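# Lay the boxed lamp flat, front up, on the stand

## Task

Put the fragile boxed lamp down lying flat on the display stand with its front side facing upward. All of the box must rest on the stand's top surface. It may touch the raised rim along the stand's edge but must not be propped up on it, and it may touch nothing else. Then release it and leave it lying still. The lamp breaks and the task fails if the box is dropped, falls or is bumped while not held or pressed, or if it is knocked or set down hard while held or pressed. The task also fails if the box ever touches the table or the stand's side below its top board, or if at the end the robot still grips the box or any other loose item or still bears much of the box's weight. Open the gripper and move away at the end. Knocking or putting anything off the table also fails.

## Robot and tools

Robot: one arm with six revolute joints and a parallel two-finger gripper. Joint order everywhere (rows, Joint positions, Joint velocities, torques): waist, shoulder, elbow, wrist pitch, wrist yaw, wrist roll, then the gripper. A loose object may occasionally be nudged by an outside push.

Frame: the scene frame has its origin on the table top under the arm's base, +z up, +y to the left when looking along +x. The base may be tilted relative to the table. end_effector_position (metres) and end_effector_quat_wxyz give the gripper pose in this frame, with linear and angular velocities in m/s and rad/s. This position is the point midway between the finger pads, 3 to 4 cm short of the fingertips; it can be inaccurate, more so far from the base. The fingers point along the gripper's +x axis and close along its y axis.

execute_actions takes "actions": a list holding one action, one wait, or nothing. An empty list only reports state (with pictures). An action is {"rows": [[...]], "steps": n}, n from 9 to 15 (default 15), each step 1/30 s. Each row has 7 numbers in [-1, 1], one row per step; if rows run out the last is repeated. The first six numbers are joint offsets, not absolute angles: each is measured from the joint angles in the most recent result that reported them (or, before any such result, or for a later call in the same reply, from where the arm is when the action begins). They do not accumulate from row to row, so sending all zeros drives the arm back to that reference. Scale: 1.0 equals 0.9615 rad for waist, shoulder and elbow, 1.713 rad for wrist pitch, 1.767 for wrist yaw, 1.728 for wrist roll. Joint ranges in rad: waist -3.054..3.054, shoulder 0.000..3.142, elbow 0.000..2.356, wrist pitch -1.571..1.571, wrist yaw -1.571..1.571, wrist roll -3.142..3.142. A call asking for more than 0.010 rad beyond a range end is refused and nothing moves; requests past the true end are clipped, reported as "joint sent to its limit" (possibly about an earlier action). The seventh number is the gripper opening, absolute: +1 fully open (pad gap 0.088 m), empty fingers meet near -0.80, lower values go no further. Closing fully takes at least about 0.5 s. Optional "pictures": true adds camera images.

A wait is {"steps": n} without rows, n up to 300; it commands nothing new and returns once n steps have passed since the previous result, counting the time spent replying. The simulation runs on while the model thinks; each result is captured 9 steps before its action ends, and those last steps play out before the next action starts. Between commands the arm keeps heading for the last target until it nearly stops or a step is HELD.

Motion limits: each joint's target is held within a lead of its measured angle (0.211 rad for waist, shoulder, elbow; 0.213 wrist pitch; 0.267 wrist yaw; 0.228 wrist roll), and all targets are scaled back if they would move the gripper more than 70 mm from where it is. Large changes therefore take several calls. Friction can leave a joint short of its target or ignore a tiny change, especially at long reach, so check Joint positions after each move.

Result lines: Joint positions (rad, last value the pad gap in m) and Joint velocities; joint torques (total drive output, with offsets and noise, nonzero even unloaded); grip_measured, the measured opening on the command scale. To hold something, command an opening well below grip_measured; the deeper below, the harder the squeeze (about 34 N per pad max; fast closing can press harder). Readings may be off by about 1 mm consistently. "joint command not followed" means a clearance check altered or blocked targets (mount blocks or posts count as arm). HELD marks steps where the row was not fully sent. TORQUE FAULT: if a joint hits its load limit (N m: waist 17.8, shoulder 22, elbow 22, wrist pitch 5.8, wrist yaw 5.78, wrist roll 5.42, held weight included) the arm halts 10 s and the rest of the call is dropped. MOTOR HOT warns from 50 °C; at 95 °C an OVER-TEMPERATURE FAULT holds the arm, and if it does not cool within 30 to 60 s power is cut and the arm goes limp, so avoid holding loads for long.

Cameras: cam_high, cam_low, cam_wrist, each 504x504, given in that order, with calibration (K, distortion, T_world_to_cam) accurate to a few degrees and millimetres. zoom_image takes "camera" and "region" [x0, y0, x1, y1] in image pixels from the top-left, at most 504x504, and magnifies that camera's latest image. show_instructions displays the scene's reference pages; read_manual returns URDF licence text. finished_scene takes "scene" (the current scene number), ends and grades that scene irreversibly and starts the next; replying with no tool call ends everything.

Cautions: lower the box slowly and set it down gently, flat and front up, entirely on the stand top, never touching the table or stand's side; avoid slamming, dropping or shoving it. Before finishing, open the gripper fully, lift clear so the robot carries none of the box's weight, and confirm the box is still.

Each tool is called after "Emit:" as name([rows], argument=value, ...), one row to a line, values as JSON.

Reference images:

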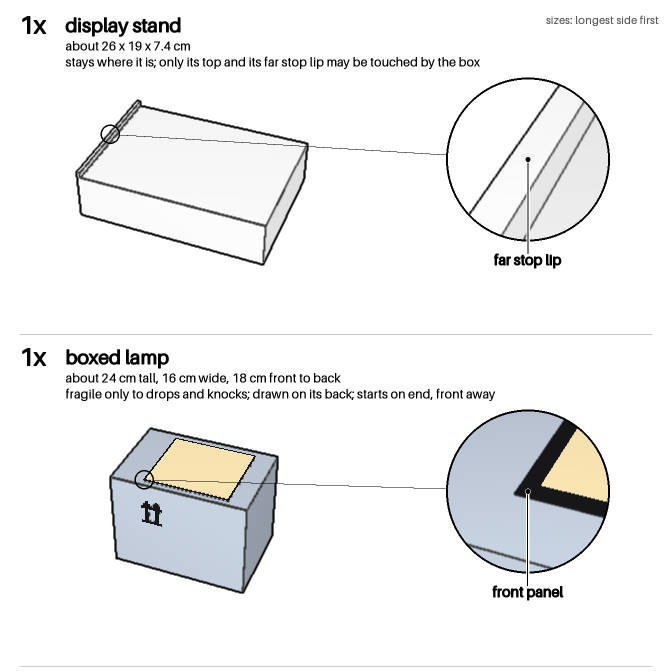

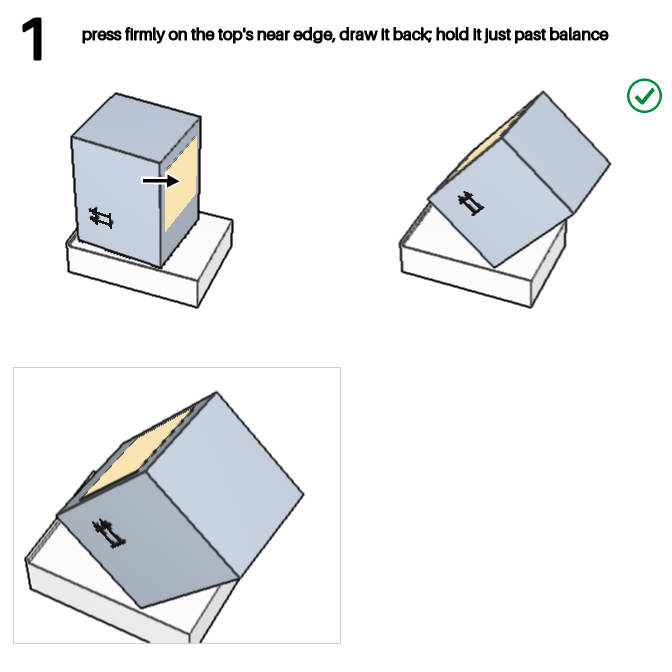

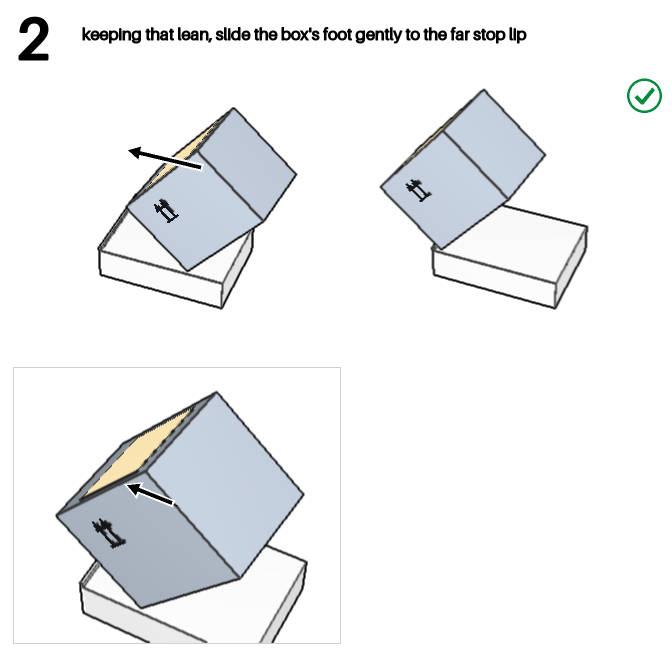

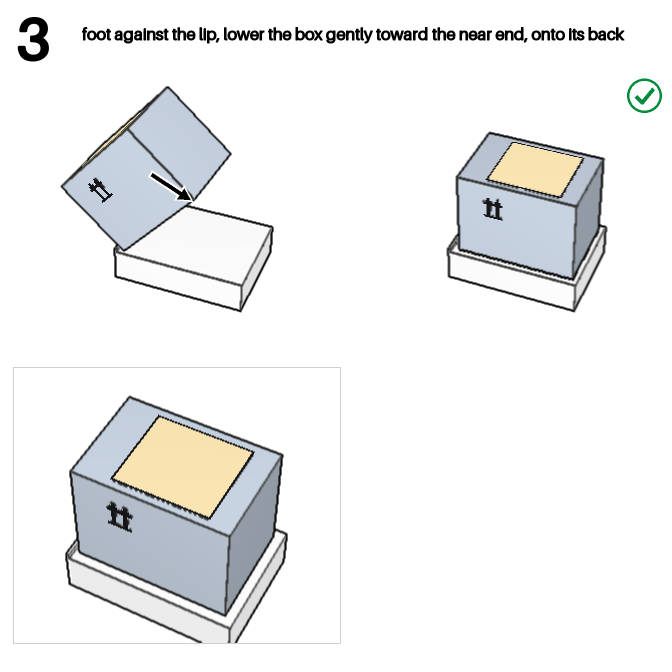

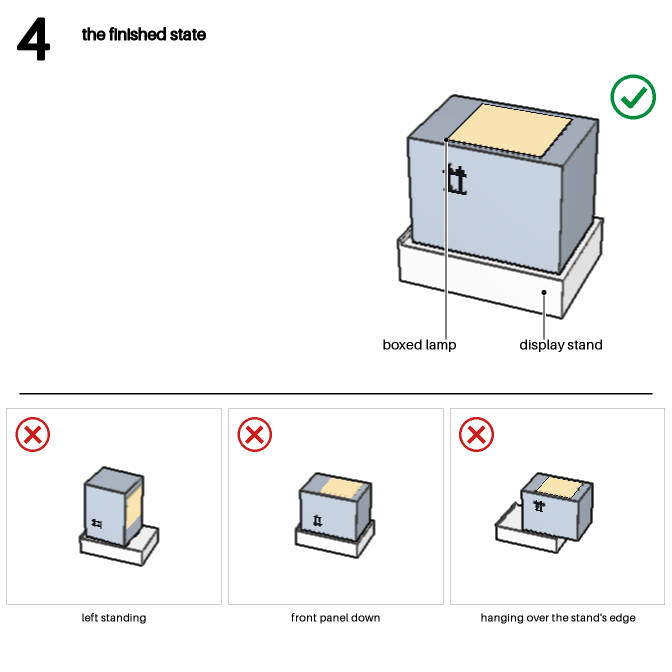

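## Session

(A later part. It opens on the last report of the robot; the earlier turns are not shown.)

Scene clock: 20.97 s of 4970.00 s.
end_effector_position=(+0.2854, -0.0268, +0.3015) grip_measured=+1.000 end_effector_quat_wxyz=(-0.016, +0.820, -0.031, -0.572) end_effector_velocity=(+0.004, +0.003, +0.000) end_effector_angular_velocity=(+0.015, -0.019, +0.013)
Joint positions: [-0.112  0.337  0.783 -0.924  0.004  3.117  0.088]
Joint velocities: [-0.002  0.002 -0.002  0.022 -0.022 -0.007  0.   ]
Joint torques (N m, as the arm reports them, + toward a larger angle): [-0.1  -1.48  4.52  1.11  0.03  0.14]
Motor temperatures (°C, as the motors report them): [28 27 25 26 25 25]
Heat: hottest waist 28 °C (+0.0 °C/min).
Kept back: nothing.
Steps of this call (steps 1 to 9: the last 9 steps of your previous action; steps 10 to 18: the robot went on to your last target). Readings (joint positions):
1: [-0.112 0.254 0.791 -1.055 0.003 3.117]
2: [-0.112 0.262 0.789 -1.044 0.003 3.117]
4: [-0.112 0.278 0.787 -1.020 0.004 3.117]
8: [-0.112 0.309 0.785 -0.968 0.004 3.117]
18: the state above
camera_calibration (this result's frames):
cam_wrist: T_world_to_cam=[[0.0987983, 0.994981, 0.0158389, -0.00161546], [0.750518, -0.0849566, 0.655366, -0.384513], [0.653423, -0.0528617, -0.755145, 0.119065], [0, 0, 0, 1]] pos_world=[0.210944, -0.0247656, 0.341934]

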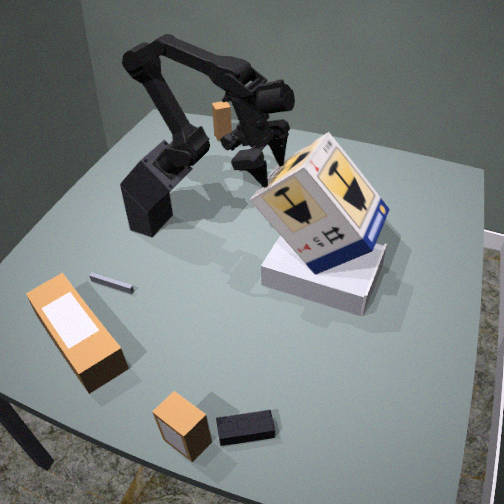

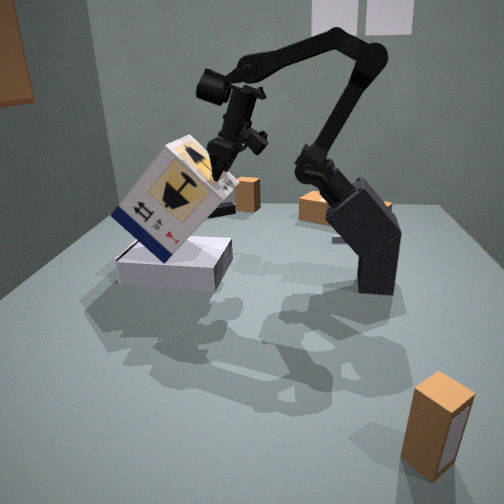

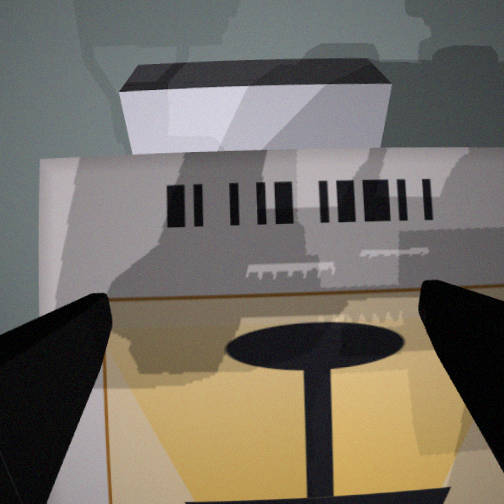

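Emit:
execute_actions([
  {"rows":[[0,0.016,-0.006,0.009,0,0.002,1],[-0.002,0.026,0.004,0.014,0,0.002,1],[-0.004,0.037,0.012,0.02,0,0.002,1],[-0.005,0.049,0.018,0.025,0,0.002,1],[-0.007,0.06,0.024,0.031,0,0.002,1],[-0.008,0.072,0.03,0.037,0,0.002,1],[-0.01,0.083,0.036,0.042,0,0.002,1],[-0.011,0.095,0.042,0.048,0,0.002,1],[-0.013,0.106,0.048,0.054,0,0.002,1],[-0.014,0.118,0.054,0.059,0,0.002,1],[-0.015,0.129,0.06,0.065,0,0.002,1],[-0.016,0.141,0.066,0.07,0,0.002,1],[-0.018,0.152,0.072,0.076,0,0.002,1],[-0.019,0.164,0.078,0.082,0,0.002,1],[-0.02,0.175,0.084,0.087,0,0.002,1]],"steps":15},
])

Emit:
execute_actions([
  {"steps":18},
], pictures=true)

Scene clock: 21.93 s of 4970.00 s.
end_effector_position=(+0.2937, -0.0277, +0.2982) grip_measured=+1.000 end_effector_quat_wxyz=(-0.016, +0.821, -0.031, -0.570) end_effector_velocity=(+0.069, -0.005, -0.024) end_effector_angular_velocity=(+0.018, +0.015, +0.003)
Joint positions: [-0.114  0.372  0.787 -0.89   0.003  3.117  0.088]
Joint velocities: [-0.022  0.33   0.085  0.227 -0.037 -0.007  0.   ]
Joint torques (N m, as the arm reports them, + toward a larger angle): [-0.41 -1.7   8.17  1.3   0.02  0.14]
Motor temperatures (°C, as the motors report them): [28 27 25 26 25 25]
Heat: hottest waist 28 °C (+0.0 °C/min).
Steps of this call (steps 1 to 15: the robot went on to your last target; steps 16 to 23: nothing new was sent; steps 24 to 29: the first 6 steps of this action). Readings (joint positions):
24: [-0.112 0.338 0.783 -0.923 0.004 3.117]
25: [-0.112 0.341 0.783 -0.920 0.004 3.117]
27: [-0.112 0.352 0.783 -0.905 0.004 3.117]
29: the state above

Scene clock: 22.53 s of 4970.00 s.
end_effector_position=(+0.3312, -0.0334, +0.2996) grip_measured=+1.000 end_effector_quat_wxyz=(-0.015, +0.834, -0.038, -0.551) end_effector_velocity=(-0.001, -0.002, -0.003) end_effector_angular_velocity=(-0.009, +0.018, +0.002)
Joint positions: [-0.127  0.496  0.85  -0.782  0.     3.117  0.088]
Joint velocities: [-0.002  0.012  0.002 -0.007  0.007 -0.007  0.   ]
Joint torques (N m, as the arm reports them, + toward a larger angle): [-0.35 -2.66  7.74  1.3   0.18  0.08]
Motor temperatures (°C, as the motors report them): [28 27 25 26 25 25]
Heat: hottest waist 28 °C (+0.0 °C/min).
Kept back: nothing.
Steps of this call (steps 1 to 9: the last 9 steps of your previous action; steps 10 to 18: the robot went on to your last target). Readings (joint positions):
1: [-0.115 0.383 0.791 -0.881 0.003 3.117]
2: [-0.116 0.395 0.795 -0.872 0.003 3.117]
4: [-0.119 0.416 0.805 -0.853 0.002 3.117]
8: [-0.123 0.459 0.830 -0.814 0.001 3.117]
18: the state above
camera_calibration (this result's frames):
cam_wrist: T_world_to_cam=[[0.108344, 0.99407, 0.00926449, -0.0007237], [0.715769, -0.0844726, 0.693209, -0.418071], [0.689881, -0.068474, -0.720677, 0.0643916], [0, 0, 0, 1]] pos_world=[0.254898, -0.030187, 0.336223]

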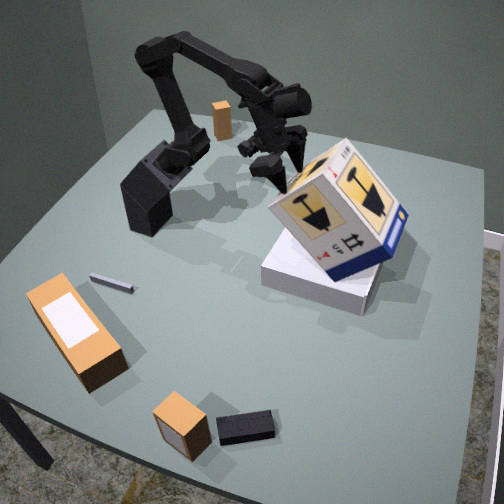

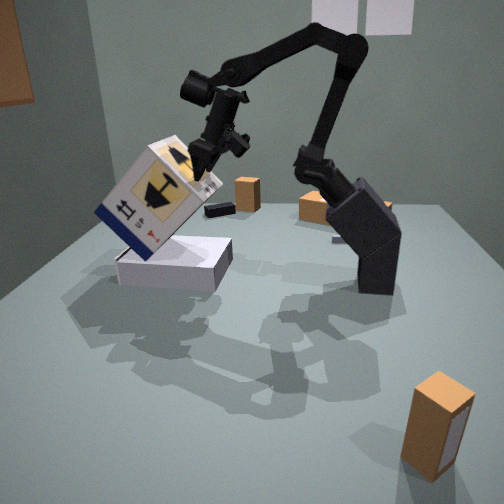

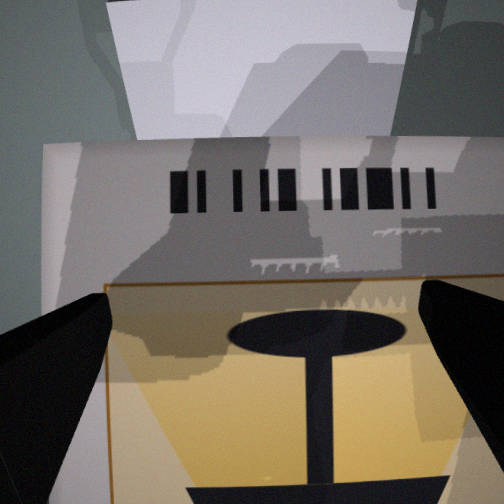

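Emit:
execute_actions([
  {"rows":[[-0.005,0.014,0.022,0.006,0,0.002,1],[-0.006,0.022,0.03,0.009,0,0.002,1],[-0.007,0.031,0.037,0.013,0,0.002,1],[-0.008,0.04,0.043,0.016,0,0.002,1],[-0.009,0.049,0.049,0.019,0,0.002,1],[-0.01,0.058,0.055,0.023,0,0.002,1],[-0.011,0.067,0.061,0.026,0,0.002,1],[-0.012,0.076,0.067,0.029,0,0.002,1],[-0.013,0.085,0.073,0.033,0,0.002,1],[-0.014,0.094,0.079,0.036,0,0.002,1],[-0.015,0.103,0.085,0.039,0,0.002,1],[-0.016,0.112,0.091,0.043,0,0.002,1],[-0.017,0.121,0.096,0.046,0,0.002,1],[-0.018,0.13,0.101,0.049,0,0.002,1],[-0.018,0.138,0.105,0.052,0,0.002,1]],"steps":15},
])

Emit:
execute_actions([
  {"steps":18},
], pictures=true)

Emit:
zoom_image(camera="cam_low", region=[60, 120, 250, 310])

Emit:
zoom_image(camera="cam_high", region=[250, 130, 450, 330])

Scene clock: 23.53 s of 4970.00 s.
end_effector_position=(+0.3419, -0.0349, +0.3038) grip_measured=+1.000 end_effector_quat_wxyz=(-0.014, +0.840, -0.039, -0.542) end_effector_velocity=(+0.086, -0.010, +0.026) end_effector_angular_velocity=(-0.008, -0.159, -0.000)
Joint positions: [-0.13   0.522  0.876 -0.761 -0.001  3.117  0.088]
Joint velocities: [-0.032  0.222  0.198  0.183 -0.037 -0.007  0.   ]
Joint torques (N m, as the arm reports them, + toward a larger angle): [-0.63 -2.51  7.56  1.15  0.1   0.15]
Motor temperatures (°C, as the motors report them): [28 27 25 26 25 25]
Heat: hottest waist 28 °C (+0.0 °C/min).
Steps of this call (steps 1 to 15: the robot went on to your last target; steps 16 to 24: nothing new was sent; steps 25 to 30: the first 6 steps of this action). Readings (joint positions):
25: [-0.127 0.497 0.852 -0.781 0.000 3.117]
26: [-0.127 0.499 0.854 -0.781 0.000 3.117]
28: [-0.128 0.508 0.863 -0.774 0.000 3.117]
30: the state above

Scene clock: 24.13 s of 4970.00 s.
end_effector_position=(+0.3707, -0.0397, +0.3061) grip_measured=+1.000 end_effector_quat_wxyz=(-0.013, +0.848, -0.044, -0.527) end_effector_velocity=(+0.003, +0.002, +0.004) end_effector_angular_velocity=(+0.013, -0.018, +0.015)
Joint positions: [-0.141  0.615  0.94  -0.698 -0.004  3.117  0.088]
Joint velocities: [-0.002 -0.002  0.007  0.007 -0.022 -0.007  0.   ]
Joint torques (N m, as the arm reports them, + toward a larger angle): [-0.37 -2.87  7.66  1.28  0.19  0.13]
Motor temperatures (°C, as the motors report them): [28 27 25 26 25 25]
Heat: hottest waist 28 °C (+0.0 °C/min).
Kept back: nothing.
Steps of this call (steps 1 to 9: the last 9 steps of your previous action; steps 10 to 18: the robot went on to your last target). Readings (joint positions):
1: [-0.131 0.529 0.883 -0.754 -0.001 3.117]
2: [-0.132 0.537 0.889 -0.750 -0.001 3.117]
4: [-0.134 0.552 0.902 -0.739 -0.002 3.117]
8: [-0.138 0.586 0.924 -0.716 -0.004 3.117]
18: the state above
camera_calibration (this result's frames):
cam_wrist: T_world_to_cam=[[0.115202, 0.993331, 0.00470123, -0.0000090369], [0.676539, -0.0819255, 0.731835, -0.448564], [0.72734, -0.0811283, -0.681465, 0.0149982], [0, 0, 0, 1]] pos_world=[0.292563, -0.0355231, 0.338496]

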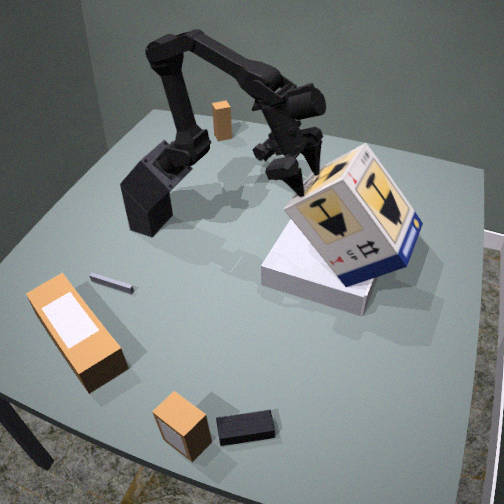

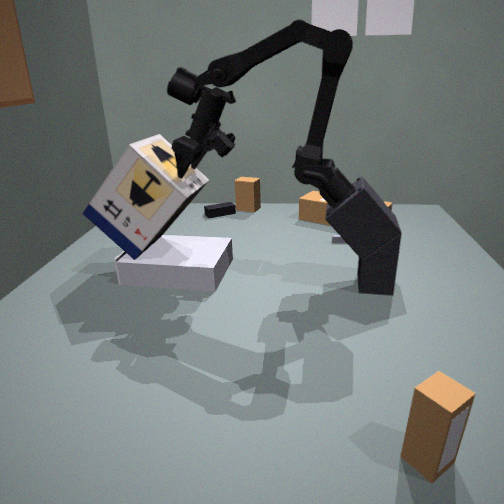

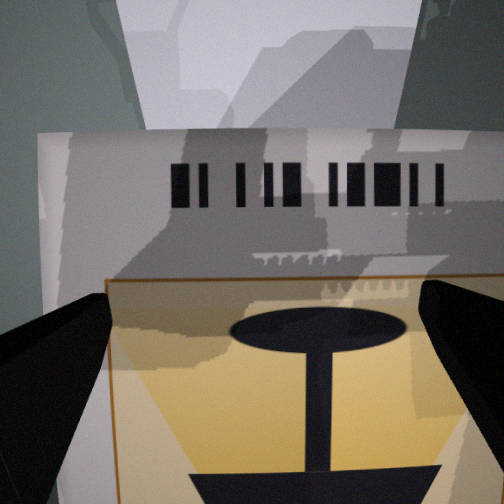

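Region (60, 120, 250, 310) of cam_low's 504x504 image, scaled by 2.653, with more detail than that image has.

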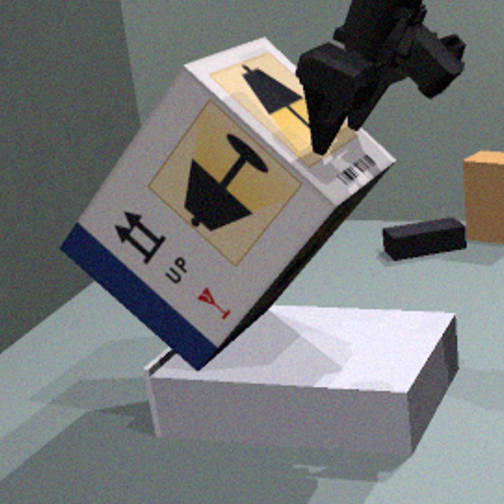

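Region (250, 130, 450, 330) of cam_high's 504x504 image, scaled by 2.520, with more detail than that image has.

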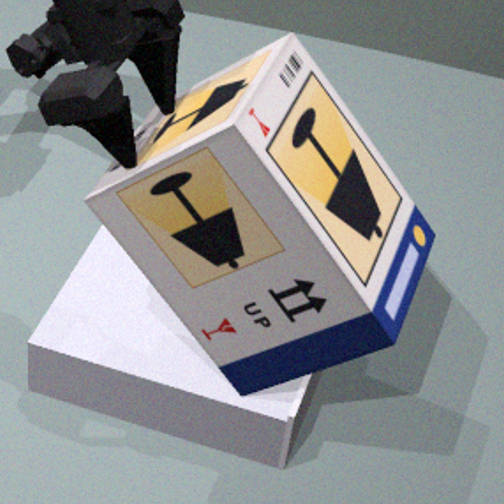

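Emit:
execute_actions([
  {"rows":[[0,0.018,0.012,0.005,0,0.002,1],[0,0.023,0.014,0.007,0,0.002,1],[0,0.028,0.015,0.009,0,0.002,1],[0,0.033,0.017,0.011,0,0.002,1],[0,0.038,0.018,0.013,0,0.002,1],[0,0.043,0.02,0.015,0,0.002,1],[0,0.048,0.021,0.017,0,0.002,1],[0,0.053,0.023,0.019,0,0.002,1],[0,0.058,0.024,0.021,0,0.002,1],[0,0.063,0.026,0.023,0,0.002,1],[0,0.068,0.027,0.025,0,0.002,1],[0,0.073,0.029,0.027,0,0.002,1],[0,0.078,0.03,0.029,0,0.002,1],[0,0.083,0.031,0.03,0,0.002,1]],"steps":15},
])

Emit:
execute_actions([
  {"steps":18},
], pictures=true)

Emit:
zoom_image(camera="cam_low", region=[60, 120, 250, 310])

Emit:
zoom_image(camera="cam_high", region=[250, 130, 450, 330])

Scene clock: 25.10 s of 4970.00 s.
end_effector_position=(+0.3753, -0.0402, +0.3052) grip_measured=+1.000 end_effector_quat_wxyz=(-0.013, +0.850, -0.044, -0.525) end_effector_velocity=(+0.038, -0.004, -0.015) end_effector_angular_velocity=(-0.009, -0.036, +0.022)
Joint positions: [-0.141  0.63   0.947 -0.684 -0.004  3.117  0.088]
Joint velocities: [-0.002  0.139  0.037  0.139 -0.007 -0.022  0.   ]
Joint torques (N m, as the arm reports them, + toward a larger angle): [-0.06 -2.64  7.24  1.13  0.06  0.08]
Motor temperatures (°C, as the motors report them): [28 27 25 26 25 25]
Heat: hottest waist 28 °C (+0.0 °C/min).
Steps of this call (steps 1 to 15: the robot went on to your last target; steps 16 to 23: nothing new was sent; steps 24 to 29: the first 6 steps of this action). Readings (joint positions):
24: [-0.141 0.615 0.941 -0.697 -0.004 3.117]
25: [-0.141 0.617 0.942 -0.697 -0.004 3.117]
27: [-0.141 0.622 0.944 -0.691 -0.004 3.117]
29: the state above

Scene clock: 25.70 s of 4970.00 s.
end_effector_position=(+0.3840, -0.0413, +0.2946) grip_measured=+1.000 end_effector_quat_wxyz=(-0.014, +0.845, -0.043, -0.532) end_effector_velocity=(-0.001, +0.002, -0.001) end_effector_angular_velocity=(+0.012, +0.006, -0.002)
Joint positions: [-0.141  0.685  0.955 -0.653 -0.005  3.117  0.088]
Joint velocities: [ 0.002  0.002  0.002 -0.007 -0.007  0.007  0.   ]
Joint torques (N m, as the arm reports them, + toward a larger angle): [-0.16 -3.52  8.17  1.38  0.05  0.09]
Motor temperatures (°C, as the motors report them): [28 27 26 26 25 25]
Heat: hottest waist 28 °C (+0.0 °C/min).
Kept back: nothing.
Steps of this call (steps 1 to 9: the last 9 steps of your previous action; steps 10 to 18: the robot went on to your last target). Readings (joint positions):
1: [-0.141 0.635 0.948 -0.681 -0.004 3.117]
2: [-0.141 0.640 0.949 -0.678 -0.004 3.117]
4: [-0.141 0.650 0.950 -0.672 -0.004 3.117]
8: [-0.141 0.672 0.953 -0.660 -0.005 3.117]
18: the state above
camera_calibration (this result's frames):
cam_wrist: T_world_to_cam=[[0.115272, 0.993321, 0.00500583, 0.0000177298], [0.684515, -0.0830858, 0.724249, -0.450075], [0.719828, -0.0800592, -0.68952, 0.00267817], [0, 0, 0, 1]] pos_world=[0.306153, -0.0371981, 0.327813]

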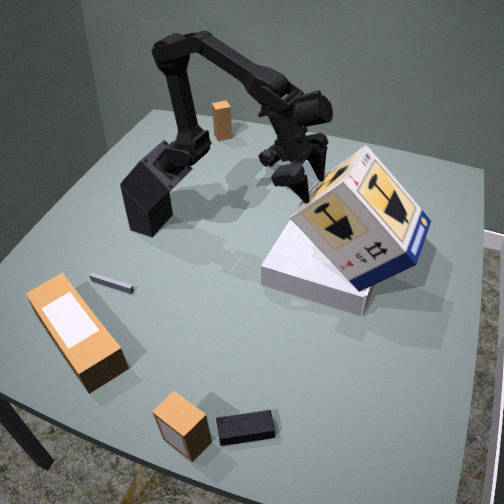

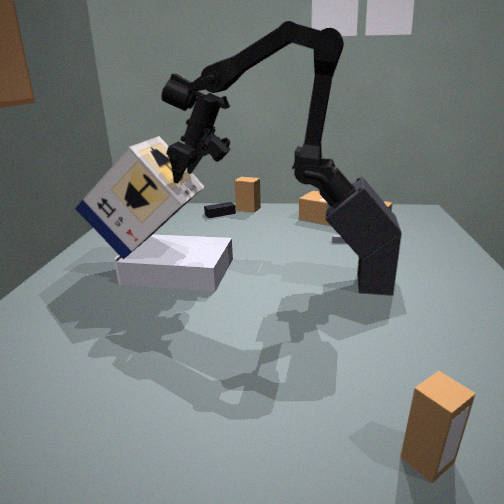

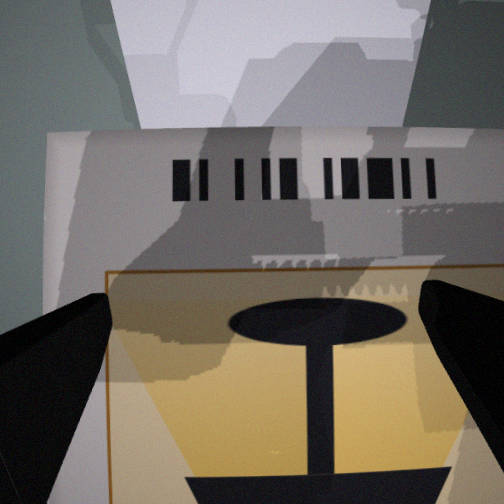

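Region (60, 120, 250, 310) of cam_low's 504x504 image, scaled by 2.653, with more detail than that image has.

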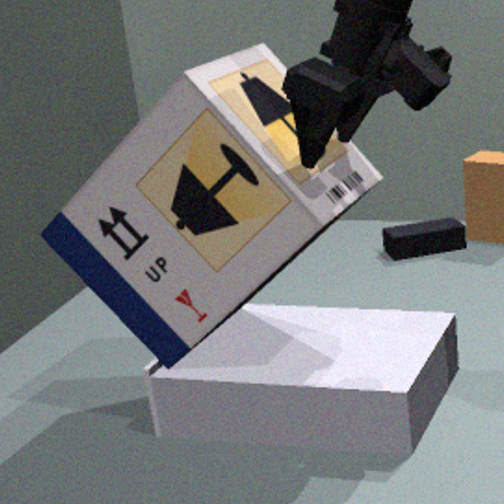

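Region (250, 130, 450, 330) of cam_high's 504x504 image, scaled by 2.520, with more detail than that image has.

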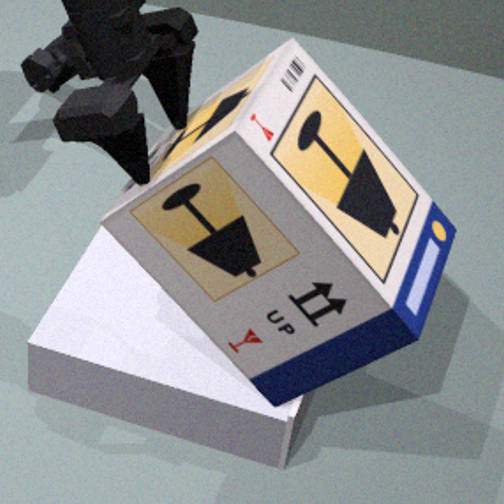

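Emit:
execute_actions([
  {"rows":[[0,0.012,0.015,0.006,0,0.002,1],[0,0.014,0.015,0.009,0,0.002,1],[0,0.017,0.015,0.012,0,0.002,1],[0,0.02,0.015,0.015,0,0.002,1],[0,0.022,0.015,0.018,0,0.002,1],[0,0.025,0.015,0.021,0,0.002,1],[0,0.028,0.015,0.024,0,0.002,1],[0,0.03,0.015,0.027,0,0.002,1],[0,0.033,0.015,0.03,0,0.002,1],[0,0.035,0.015,0.032,0,0.002,1]],"steps":12},
])

Emit:
execute_actions([
  {"steps":18},
], pictures=true)

Emit:
zoom_image(camera="cam_low", region=[60, 120, 250, 310])

Scene clock: 26.40 s of 4970.00 s.
end_effector_position=(+0.3850, -0.0414, +0.2944) grip_measured=+1.000 end_effector_quat_wxyz=(-0.014, +0.846, -0.043, -0.531) end_effector_velocity=(+0.024, -0.003, -0.002) end_effector_angular_velocity=(-0.011, -0.080, +0.006)
Joint positions: [-0.141  0.687  0.955 -0.648 -0.005  3.117  0.088]
Joint velocities: [-0.007  0.042 -0.002  0.125 -0.007 -0.007  0.   ]
Joint torques (N m, as the arm reports them, + toward a larger angle): [ 0.03 -3.3   7.85  1.5   0.    0.1 ]
Motor temperatures (°C, as the motors report them): [28 27 26 26 25 25]
Heat: hottest waist 28 °C (+0.0 °C/min).
Steps of this call (steps 1 to 15: the robot went on to your last target; steps 16 to 18: nothing new was sent; steps 19 to 21: the first 3 steps of this action). Readings (joint positions):
19: [-0.141 0.686 0.955 -0.653 -0.005 3.117]
20: [-0.141 0.686 0.955 -0.652 -0.005 3.117]
21: the state above

Scene clock: 27.00 s of 4970.00 s.
end_effector_position=(+0.3946, -0.0425, +0.2988) grip_measured=+1.000 end_effector_quat_wxyz=(-0.012, +0.857, -0.044, -0.514) end_effector_velocity=(-0.002, +0.003, -0.001) end_effector_angular_velocity=(+0.015, +0.006, +0.015)
Joint positions: [-0.141  0.695  0.963 -0.609 -0.005  3.117  0.088]
Joint velocities: [-0.002 -0.002 -0.002 -0.007 -0.022 -0.007  0.   ]
Joint torques (N m, as the arm reports them, + toward a larger angle): [-0.08 -2.32  7.29  1.71  0.01  0.06]
Motor temperatures (°C, as the motors report them): [28 27 26 26 25 25]
Heat: hottest waist 28 °C (+0.0 °C/min).
Kept back: nothing.
Steps of this call (steps 1 to 9: the last 9 steps of your previous action; steps 10 to 18: the robot went on to your last target). Readings (joint positions):
1: [-0.141 0.689 0.955 -0.644 -0.005 3.117]
2: [-0.141 0.691 0.955 -0.639 -0.005 3.117]
4: [-0.141 0.694 0.956 -0.636 -0.005 3.117]
8: [-0.141 0.694 0.959 -0.618 -0.005 3.117]
18: the state above
camera_calibration (this result's frames):
cam_wrist: T_world_to_cam=[[0.114629, 0.993396, 0.0048781, 0.000276977], [0.653207, -0.0790723, 0.753039, -0.456586], [0.748452, -0.083134, -0.657957, -0.0230401], [0, 0, 0, 1]] pos_world=[0.315458, -0.0382938, 0.328666]

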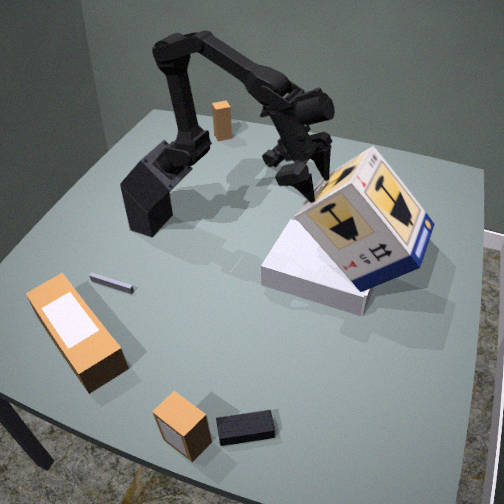

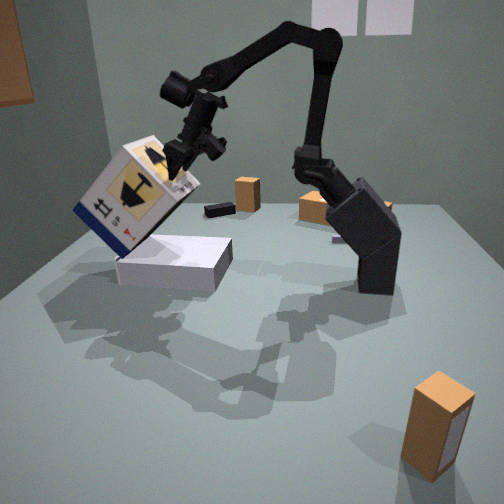

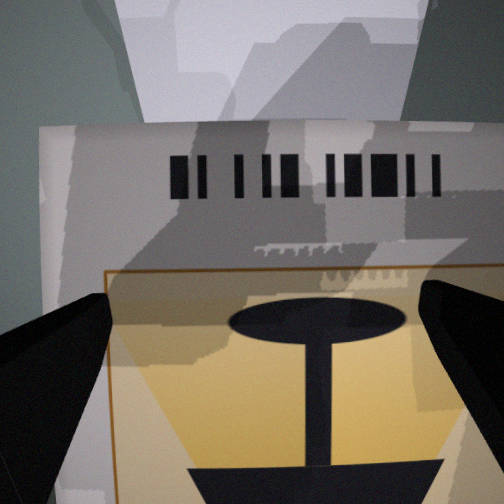

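Region (60, 120, 250, 310) of cam_low's 504x504 image, scaled by 2.653, with more detail than that image has.

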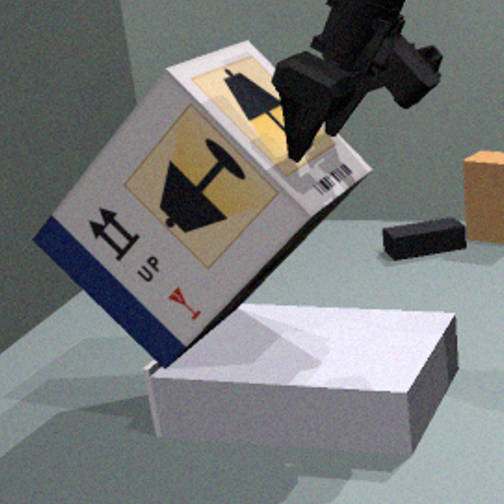

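Emit:
execute_actions([
  {"rows":[[0,0.022,-0.005,0.009,0,0.002,1],[0,0.015,-0.019,0.014,0,0.002,1],[0,0.006,-0.034,0.02,0,0.002,1],[0,-0.003,-0.048,0.026,0,0.002,1],[0,-0.012,-0.063,0.032,0,0.002,1],[0,-0.021,-0.078,0.038,0,0.002,1],[0,-0.03,-0.092,0.044,0,0.002,1],[0,-0.039,-0.107,0.05,0,0.002,1],[0,-0.048,-0.121,0.056,0,0.002,1],[0,-0.057,-0.136,0.062,0,0.002,1],[0,-0.066,-0.151,0.068,0,0.002,1],[0,-0.076,-0.165,0.074,0,0.002,1],[0,-0.085,-0.18,0.08,0,0.002,1],[0,-0.094,-0.194,0.086,0,0.002,1],[0,-0.103,-0.209,0.092,0,0.002,1]],"steps":15},
])

Emit:
execute_actions([
  {"steps":18},
], pictures=true)

Scene clock: 28.47 s of 4970.00 s.
end_effector_position=(+0.3970, -0.0429, +0.3004) grip_measured=+1.000 end_effector_quat_wxyz=(-0.011, +0.865, -0.045, -0.499) end_effector_velocity=(-0.027, +0.004, -0.018) end_effector_angular_velocity=(-0.014, -0.158, +0.015)
Joint positions: [-0.142  0.681  0.943 -0.569 -0.005  3.117  0.088]
Joint velocities: [ 0.002 -0.193 -0.305  0.271 -0.007 -0.007  0.   ]
Joint torques (N m, as the arm reports them, + toward a larger angle): [-0.1  -3.27  3.24  1.18  0.1   0.2 ]
Motor temperatures (°C, as the motors report them): [28 27 26 26 25 25]
Heat: hottest waist 28 °C (+0.0 °C/min).
Steps of this call (steps 1 to 15: the robot went on to your last target; steps 16 to 38: nothing new was sent; steps 39 to 44: the first 6 steps of this action). Readings (joint positions):
39: [-0.141 0.695 0.963 -0.608 -0.005 3.117]
40: [-0.141 0.695 0.963 -0.606 -0.005 3.117]
42: [-0.142 0.692 0.959 -0.592 -0.005 3.117]
44: the state above

Scene clock: 29.07 s of 4970.00 s.
end_effector_position=(+0.3746, -0.0403, +0.2822) grip_measured=+1.000 end_effector_quat_wxyz=(-0.011, +0.874, -0.044, -0.485) end_effector_velocity=(+0.001, -0.002, +0.002) end_effector_angular_velocity=(-0.005, -0.012, -0.012)
Joint positions: [-0.142  0.587  0.779 -0.464 -0.007  3.117  0.088]
Joint velocities: [-0.002 -0.007 -0.002  0.007  0.007  0.007  0.   ]
Joint torques (N m, as the arm reports them, + toward a larger angle): [ 0.04 -3.01  4.52  1.95  0.17  0.08]
Motor temperatures (°C, as the motors report them): [28 27 26 26 25 25]
Heat: hottest waist 28 °C (+0.0 °C/min).
Kept back: nothing.
Steps of this call (steps 1 to 9: the last 9 steps of your previous action; steps 10 to 18: the robot went on to your last target). Readings (joint positions):
1: [-0.142 0.674 0.932 -0.561 -0.005 3.117]
2: [-0.142 0.666 0.919 -0.554 -0.005 3.117]
4: [-0.142 0.649 0.889 -0.537 -0.006 3.117]
8: [-0.142 0.615 0.832 -0.497 -0.007 3.117]
18: the state above
camera_calibration (this result's frames):
cam_wrist: T_world_to_cam=[[0.112226, 0.99366, 0.0066845, 0.000838783], [0.600953, -0.0732272, 0.795923, -0.423092], [0.791366, -0.0853062, -0.605361, -0.0497628], [0, 0, 0, 1]] pos_world=[0.293545, -0.0360604, 0.306619]

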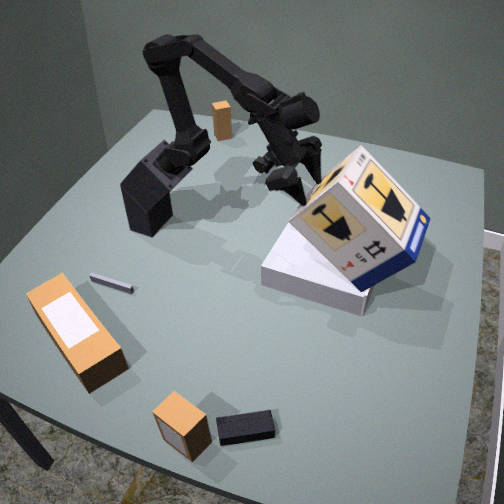

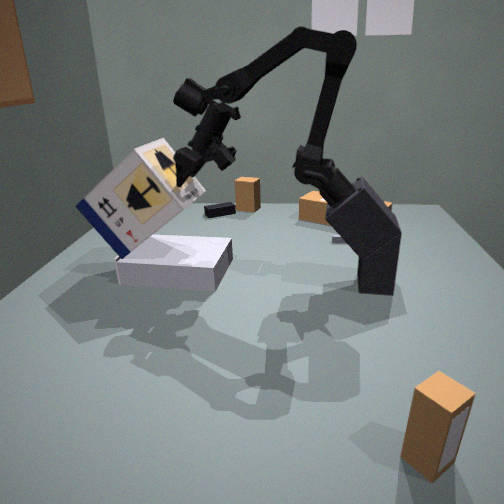

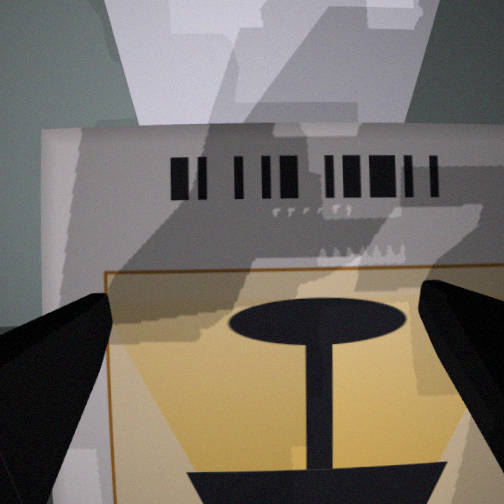

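Emit:
execute_actions([
  {"rows":[[0,0.005,-0.03,0.011,0,0.002,1],[0,-0.001,-0.043,0.016,0,0.002,1],[0,-0.008,-0.056,0.022,0,0.002,1],[0,-0.014,-0.069,0.028,0,0.002,1],[0,-0.021,-0.082,0.033,0,0.002,1],[0,-0.028,-0.095,0.039,0,0.002,1],[0,-0.034,-0.108,0.045,0,0.002,1],[0,-0.041,-0.121,0.05,0,0.002,1],[0,-0.047,-0.134,0.056,0,0.002,1],[0,-0.054,-0.147,0.062,0,0.002,1],[0,-0.061,-0.16,0.067,0,0.002,1],[0,-0.067,-0.173,0.073,0,0.002,1],[0,-0.074,-0.185,0.079,0,0.002,1],[0,-0.081,-0.195,0.085,0,0.002,1],[0,-0.087,-0.203,0.09,0,0.002,1]],"steps":15},
])

Emit:
execute_actions([
  {"steps":18},
], pictures=true)

Scene clock: 29.77 s of 4970.00 s.
end_effector_position=(+0.3691, -0.0397, +0.2769) grip_measured=+1.000 end_effector_quat_wxyz=(-0.011, +0.876, -0.044, -0.480) end_effector_velocity=(-0.058, +0.007, -0.057) end_effector_angular_velocity=(+0.001, -0.007, +0.025)
Joint positions: [-0.142  0.564  0.735 -0.432 -0.007  3.117  0.088]
Joint velocities: [-0.007 -0.173 -0.364  0.198 -0.022 -0.022  0.   ]
Joint torques (N m, as the arm reports them, + toward a larger angle): [ 0.05 -2.55  4.4   2.06  0.07  0.13]
Motor temperatures (°C, as the motors report them): [28 27 26 26 25 25]
Heat: hottest waist 28 °C (+0.0 °C/min).
Steps of this call (steps 1 to 15: the robot went on to your last target; steps 16 to 21: the first 6 steps of this action). Readings (joint positions):
16: [-0.142 0.586 0.777 -0.463 -0.007 3.117]
17: [-0.142 0.584 0.773 -0.458 -0.007 3.117]
19: [-0.142 0.575 0.757 -0.446 -0.007 3.117]
21: the state above

Scene clock: 30.37 s of 4970.00 s.
end_effector_position=(+0.3482, -0.0377, +0.2536) grip_measured=+1.000 end_effector_quat_wxyz=(-0.010, +0.879, -0.044, -0.474) end_effector_velocity=(+0.002, +0.002, +0.006) end_effector_angular_velocity=(+0.001, -0.027, +0.012)
Joint positions: [-0.142  0.502  0.587 -0.333 -0.008  3.117  0.088]
Joint velocities: [ 0.002 -0.022 -0.002  0.007 -0.007 -0.007  0.   ]
Joint torques (N m, as the arm reports them, + toward a larger angle): [-0.05 -2.84  6.01  2.68  0.05  0.13]
Motor temperatures (°C, as the motors report them): [28 27 26 27 25 25]
Heat: hottest waist 28 °C (+0.0 °C/min).
Kept back: nothing.
Steps of this call (steps 1 to 9: the last 9 steps of your previous action; steps 10 to 18: the robot went on to your last target). Readings (joint positions):
1: [-0.142 0.559 0.722 -0.425 -0.007 3.117]
2: [-0.142 0.552 0.709 -0.418 -0.008 3.117]
4: [-0.142 0.541 0.683 -0.401 -0.008 3.117]
8: [-0.142 0.518 0.629 -0.365 -0.008 3.117]
18: the state above
camera_calibration (this result's frames):
cam_wrist: T_world_to_cam=[[0.11122, 0.993769, 0.00731008, 0.00159761], [0.581171, -0.0710061, 0.810678, -0.381138], [0.806146, -0.0859148, -0.585447, -0.0562153], [0, 0, 0, 1]] pos_world=[0.266646, -0.0334805, 0.276057]

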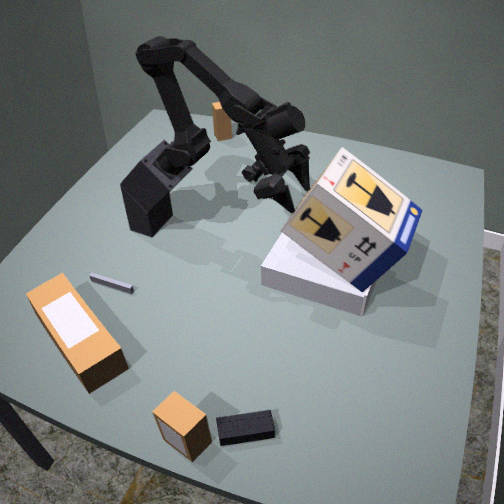

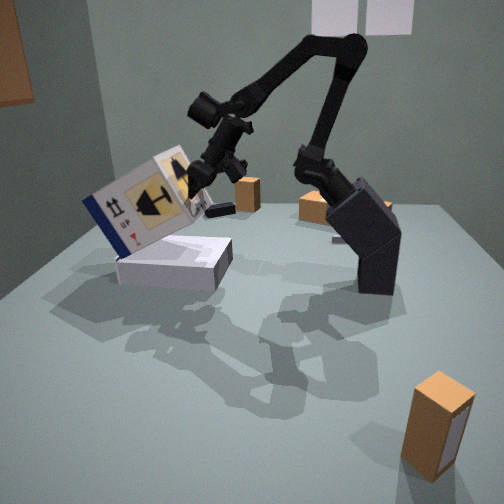

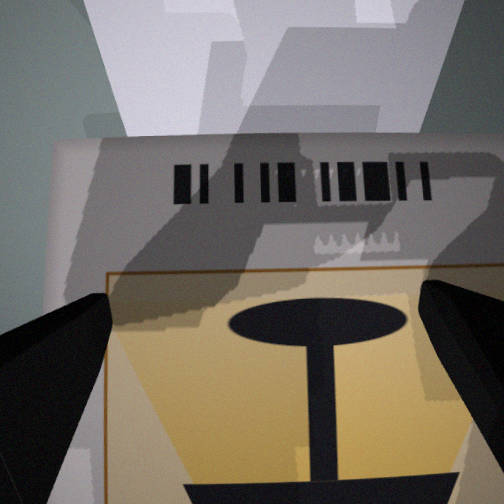

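Emit:
execute_actions([
  {"rows":[[0,-0.002,-0.012,0.018,0,0.002,1],[0,-0.006,-0.022,0.024,0,0.002,1],[0,-0.01,-0.032,0.031,0,0.002,1],[0,-0.014,-0.042,0.038,0,0.002,1],[0,-0.018,-0.052,0.044,0,0.002,1],[0,-0.022,-0.062,0.051,0,0.002,1],[0,-0.027,-0.072,0.058,0,0.002,1],[0,-0.031,-0.082,0.064,0,0.002,1],[0,-0.035,-0.092,0.071,0,0.002,1],[0,-0.039,-0.102,0.078,0,0.002,1],[0,-0.043,-0.112,0.084,0,0.002,1],[0,-0.047,-0.122,0.091,0,0.002,1],[0,-0.051,-0.132,0.098,0,0.002,1],[0,-0.055,-0.141,0.105,0,0.002,1],[0,-0.059,-0.148,0.111,0,0.002,1]],"steps":15},
])

Emit:
execute_actions([
  {"steps":18},
], pictures=true)

Scene clock: 31.73 s of 4970.00 s.
end_effector_position=(+0.3467, -0.0375, +0.2517) grip_measured=+1.000 end_effector_quat_wxyz=(-0.009, +0.885, -0.045, -0.463) end_effector_velocity=(-0.020, +0.000, -0.026) end_effector_angular_velocity=(-0.020, -0.143, -0.010)
Joint positions: [-0.142  0.484  0.555 -0.295 -0.008  3.117  0.088]
Joint velocities: [-0.002 -0.125 -0.266  0.286  0.007  0.007  0.   ]
Joint torques (N m, as the arm reports them, + toward a larger angle): [ 0.01 -2.31  5.79  2.96  0.09  0.14]
Motor temperatures (°C, as the motors report them): [28 27 26 27 25 25]
Heat: hottest waist 28 °C (+0.0 °C/min).
Steps of this call (steps 1 to 15: the robot went on to your last target; steps 16 to 35: nothing new was sent; steps 36 to 41: the first 6 steps of this action). Readings (joint positions):
36: [-0.142 0.501 0.586 -0.331 -0.008 3.117]
37: [-0.142 0.499 0.583 -0.327 -0.008 3.117]
39: [-0.142 0.492 0.571 -0.312 -0.008 3.117]
41: the state above

Scene clock: 32.33 s of 4970.00 s.
end_effector_position=(+0.3356, -0.0366, +0.2363) grip_measured=+1.000 end_effector_quat_wxyz=(-0.007, +0.895, -0.045, -0.444) end_effector_velocity=(+0.001, +0.000, +0.003) end_effector_angular_velocity=(-0.002, -0.017, +0.009)
Joint positions: [-0.142  0.443  0.439 -0.177 -0.008  3.115  0.088]
Joint velocities: [-0.002 -0.012 -0.002  0.007 -0.007 -0.007  0.   ]
Joint torques (N m, as the arm reports them, + toward a larger angle): [-0.02 -2.39  6.75  3.57  0.06  0.2 ]
Motor temperatures (°C, as the motors report them): [28 27 26 27 25 25]
Heat: hottest waist 28 °C (+0.0 °C/min).
Kept back: nothing.
Steps of this call (steps 1 to 9: the last 9 steps of your previous action; steps 10 to 18: the robot went on to your last target). Readings (joint positions):
1: [-0.142 0.480 0.546 -0.285 -0.008 3.117]
2: [-0.142 0.476 0.536 -0.276 -0.008 3.117]
4: [-0.142 0.468 0.516 -0.256 -0.008 3.117]
8: [-0.142 0.453 0.474 -0.214 -0.008 3.116]
18: the state above
camera_calibration (this result's frames):
cam_wrist: T_world_to_cam=[[0.1081, 0.994122, 0.00602459, 0.00337134], [0.526761, -0.0624166, 0.847719, -0.349821], [0.843112, -0.0884645, -0.530411, -0.0815629], [0, 0, 0, 1]] pos_world=[0.252674, -0.0324016, 0.253267]

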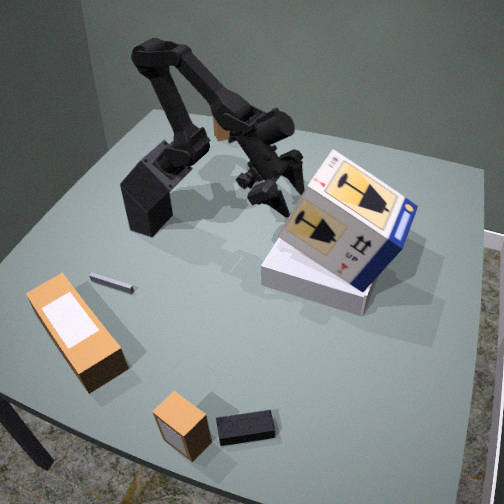

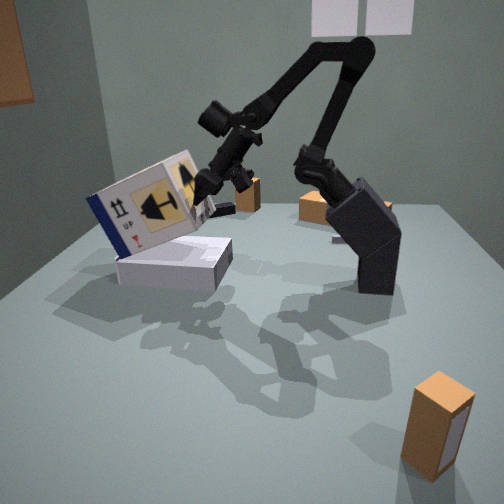

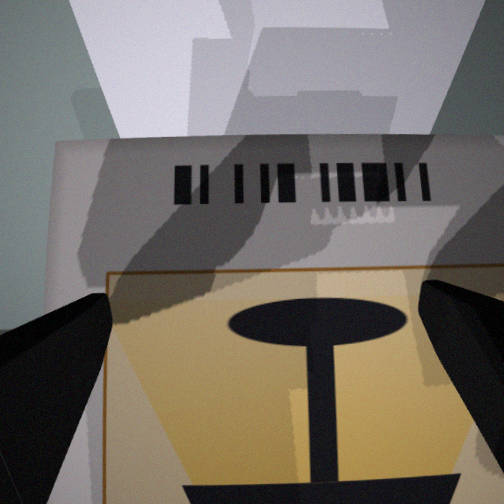

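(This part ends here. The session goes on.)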